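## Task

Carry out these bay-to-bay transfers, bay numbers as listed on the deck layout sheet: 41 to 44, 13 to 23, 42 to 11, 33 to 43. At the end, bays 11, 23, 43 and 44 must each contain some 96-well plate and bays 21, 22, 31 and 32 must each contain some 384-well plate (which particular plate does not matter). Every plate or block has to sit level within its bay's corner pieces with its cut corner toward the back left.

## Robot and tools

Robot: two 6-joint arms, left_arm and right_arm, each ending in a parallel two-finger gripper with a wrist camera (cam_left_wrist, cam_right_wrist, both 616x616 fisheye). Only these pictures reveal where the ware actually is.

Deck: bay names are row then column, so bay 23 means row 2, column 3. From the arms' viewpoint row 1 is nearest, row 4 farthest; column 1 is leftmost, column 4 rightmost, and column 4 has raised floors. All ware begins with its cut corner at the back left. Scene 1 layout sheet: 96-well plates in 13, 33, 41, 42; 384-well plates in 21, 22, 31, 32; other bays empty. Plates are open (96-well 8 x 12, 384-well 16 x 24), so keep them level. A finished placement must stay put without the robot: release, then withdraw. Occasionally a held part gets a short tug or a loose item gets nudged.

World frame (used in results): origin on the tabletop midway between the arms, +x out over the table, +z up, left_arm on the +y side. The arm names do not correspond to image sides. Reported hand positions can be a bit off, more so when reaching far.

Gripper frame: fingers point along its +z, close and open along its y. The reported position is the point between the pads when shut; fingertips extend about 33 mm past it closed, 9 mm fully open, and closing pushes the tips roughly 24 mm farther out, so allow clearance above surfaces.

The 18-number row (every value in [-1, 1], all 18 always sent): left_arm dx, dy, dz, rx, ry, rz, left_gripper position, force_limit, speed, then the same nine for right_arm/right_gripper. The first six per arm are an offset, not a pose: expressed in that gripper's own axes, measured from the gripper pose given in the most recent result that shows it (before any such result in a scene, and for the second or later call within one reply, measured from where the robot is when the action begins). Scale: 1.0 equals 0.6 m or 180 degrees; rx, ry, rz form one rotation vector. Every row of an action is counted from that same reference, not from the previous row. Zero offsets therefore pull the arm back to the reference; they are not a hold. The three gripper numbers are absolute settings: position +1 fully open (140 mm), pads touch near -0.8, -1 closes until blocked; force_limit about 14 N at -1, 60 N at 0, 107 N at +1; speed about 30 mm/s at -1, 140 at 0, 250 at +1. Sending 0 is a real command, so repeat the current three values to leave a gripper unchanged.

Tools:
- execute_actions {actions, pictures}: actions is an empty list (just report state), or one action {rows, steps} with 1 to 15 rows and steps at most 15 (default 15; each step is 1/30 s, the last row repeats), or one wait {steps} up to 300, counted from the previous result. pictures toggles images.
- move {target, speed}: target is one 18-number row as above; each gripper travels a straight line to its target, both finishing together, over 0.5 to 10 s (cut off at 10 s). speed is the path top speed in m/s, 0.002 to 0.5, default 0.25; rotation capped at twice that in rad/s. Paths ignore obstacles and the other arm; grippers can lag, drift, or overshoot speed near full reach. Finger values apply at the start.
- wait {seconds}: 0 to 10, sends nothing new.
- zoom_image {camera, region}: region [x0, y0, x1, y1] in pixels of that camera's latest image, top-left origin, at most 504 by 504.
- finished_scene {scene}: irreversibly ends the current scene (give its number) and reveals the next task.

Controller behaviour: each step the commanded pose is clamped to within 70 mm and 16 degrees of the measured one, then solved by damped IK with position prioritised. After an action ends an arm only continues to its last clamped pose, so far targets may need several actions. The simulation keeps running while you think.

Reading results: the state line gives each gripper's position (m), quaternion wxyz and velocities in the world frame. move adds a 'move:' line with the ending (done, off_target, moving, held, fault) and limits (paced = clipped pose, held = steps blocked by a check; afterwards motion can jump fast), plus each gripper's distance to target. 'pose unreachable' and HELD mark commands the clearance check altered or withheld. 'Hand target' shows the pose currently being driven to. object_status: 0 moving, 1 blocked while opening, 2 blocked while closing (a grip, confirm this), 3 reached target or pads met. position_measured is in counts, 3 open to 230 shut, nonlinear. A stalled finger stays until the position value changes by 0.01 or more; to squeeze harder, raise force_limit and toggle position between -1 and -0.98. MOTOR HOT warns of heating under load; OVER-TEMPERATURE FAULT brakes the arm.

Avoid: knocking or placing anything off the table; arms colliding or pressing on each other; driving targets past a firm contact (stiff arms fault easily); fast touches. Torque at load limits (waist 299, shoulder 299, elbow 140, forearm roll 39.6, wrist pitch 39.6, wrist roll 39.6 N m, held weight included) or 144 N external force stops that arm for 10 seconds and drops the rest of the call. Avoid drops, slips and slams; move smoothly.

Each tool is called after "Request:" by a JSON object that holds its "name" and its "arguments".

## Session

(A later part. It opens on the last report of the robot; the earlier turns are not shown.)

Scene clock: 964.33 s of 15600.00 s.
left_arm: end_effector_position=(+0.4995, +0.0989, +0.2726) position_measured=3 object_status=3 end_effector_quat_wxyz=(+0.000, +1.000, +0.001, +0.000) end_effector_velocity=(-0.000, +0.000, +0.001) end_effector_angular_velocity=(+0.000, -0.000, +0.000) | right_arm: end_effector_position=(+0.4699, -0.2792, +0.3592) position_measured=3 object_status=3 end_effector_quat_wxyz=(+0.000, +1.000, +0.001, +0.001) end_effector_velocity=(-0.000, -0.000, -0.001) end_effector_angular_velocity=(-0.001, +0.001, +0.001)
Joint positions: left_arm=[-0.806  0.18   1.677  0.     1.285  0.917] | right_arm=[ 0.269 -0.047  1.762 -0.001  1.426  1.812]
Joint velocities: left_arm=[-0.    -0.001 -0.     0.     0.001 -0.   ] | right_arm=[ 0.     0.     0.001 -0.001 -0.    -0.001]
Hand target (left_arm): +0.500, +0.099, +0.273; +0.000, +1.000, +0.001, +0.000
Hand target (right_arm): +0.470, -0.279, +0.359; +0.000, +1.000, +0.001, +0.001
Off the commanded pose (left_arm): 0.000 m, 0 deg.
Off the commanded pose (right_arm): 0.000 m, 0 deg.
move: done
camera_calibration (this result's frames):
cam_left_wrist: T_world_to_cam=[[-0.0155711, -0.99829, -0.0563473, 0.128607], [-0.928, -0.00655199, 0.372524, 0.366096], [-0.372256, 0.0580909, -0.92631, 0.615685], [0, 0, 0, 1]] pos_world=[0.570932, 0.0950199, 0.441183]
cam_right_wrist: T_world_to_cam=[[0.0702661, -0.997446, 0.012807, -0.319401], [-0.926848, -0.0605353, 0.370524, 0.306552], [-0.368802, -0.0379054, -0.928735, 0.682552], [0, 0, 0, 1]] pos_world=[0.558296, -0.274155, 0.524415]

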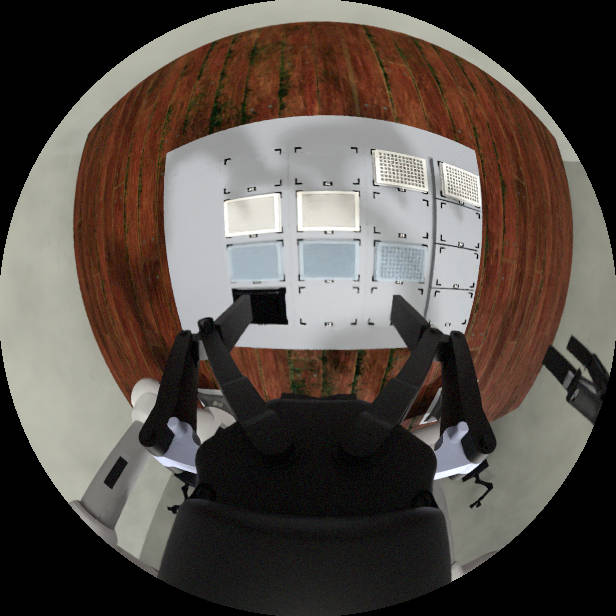

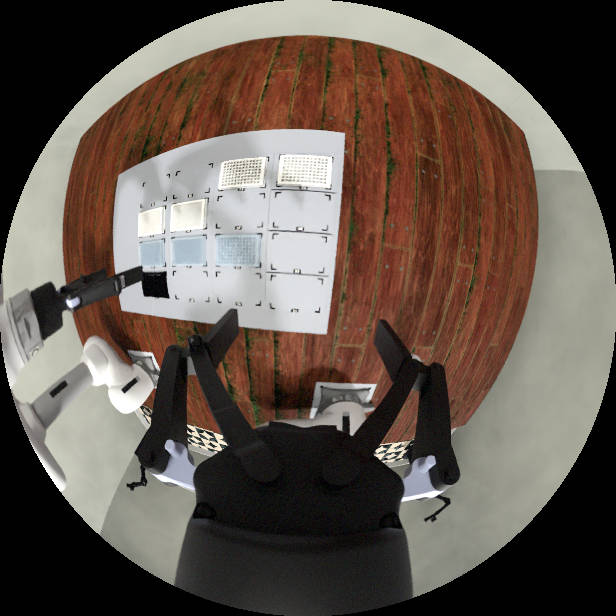

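Request:
{"name": "zoom_image", "arguments": {"camera": "cam_left_wrist", "region": [215, 180, 375, 340]}}

Request:
{"name": "zoom_image", "arguments": {"camera": "cam_left_wrist", "region": [350, 135, 500, 295]}}

Request:
{"name": "zoom_image", "arguments": {"camera": "cam_right_wrist", "region": [200, 140, 350, 290]}}

Region (215, 180, 375, 340) of cam_left_wrist's 616x616 image, scaled by 3.150, with more detail than that image has.

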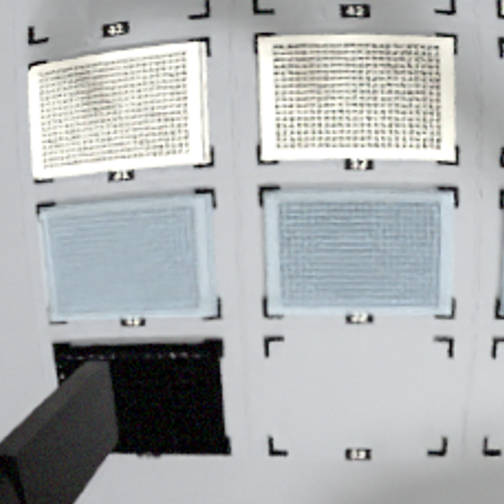

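Region (350, 135, 500, 295) of cam_left_wrist's 616x616 image, scaled by 3.150, with more detail than that image has; it fills the left 472 columns of this view, and the rest is white.

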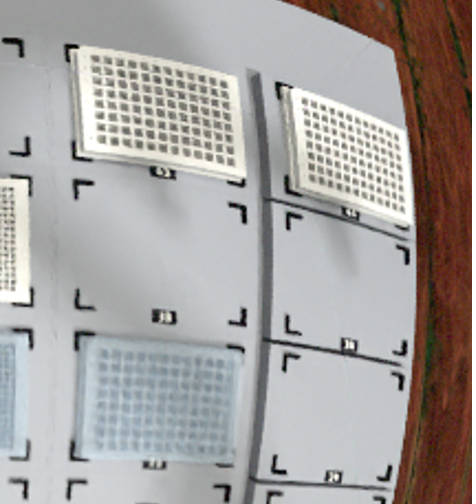

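Region (200, 140, 350, 290) of cam_right_wrist's 616x616 image, scaled by 3.360, with more detail than that image has.

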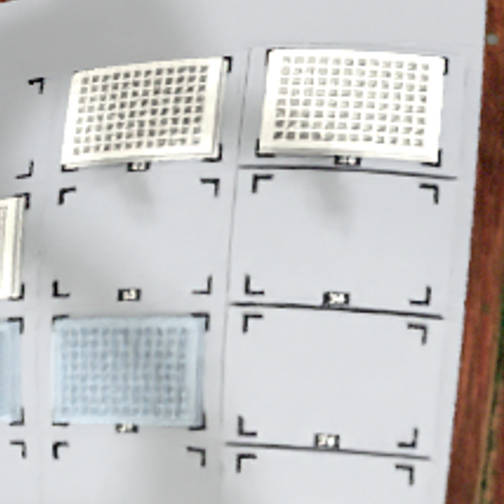

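Request:
{"name": "zoom_image", "arguments": {"camera": "cam_left_wrist", "region": [218, 232, 298, 332]}}

Request:
{"name": "zoom_image", "arguments": {"camera": "cam_left_wrist", "region": [288, 185, 368, 290]}}

Region (218, 232, 298, 332) of cam_left_wrist's 616x616 image, scaled by 5.040, with more detail than that image has; it fills the left 403 columns of this view, and the rest is white.

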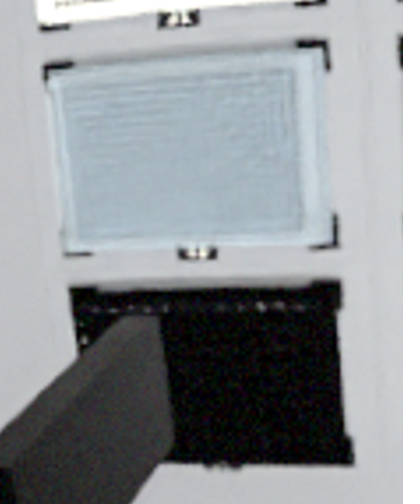

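Region (288, 185, 368, 290) of cam_left_wrist's 616x616 image, scaled by 4.800, with more detail than that image has; it fills the left 384 columns of this view, and the rest is white.

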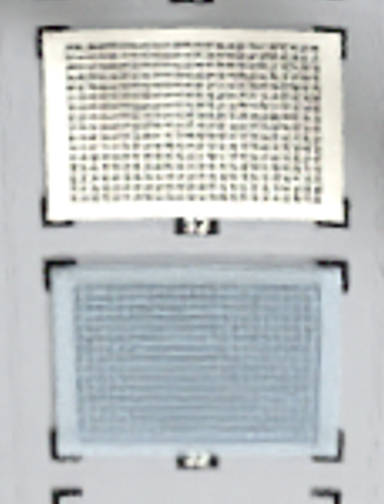

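All plates are seated in their bays. Ending scene 1.

Request:
{"name": "finished_scene", "arguments": {"scene": 1}}

The scene is finished: the task was done.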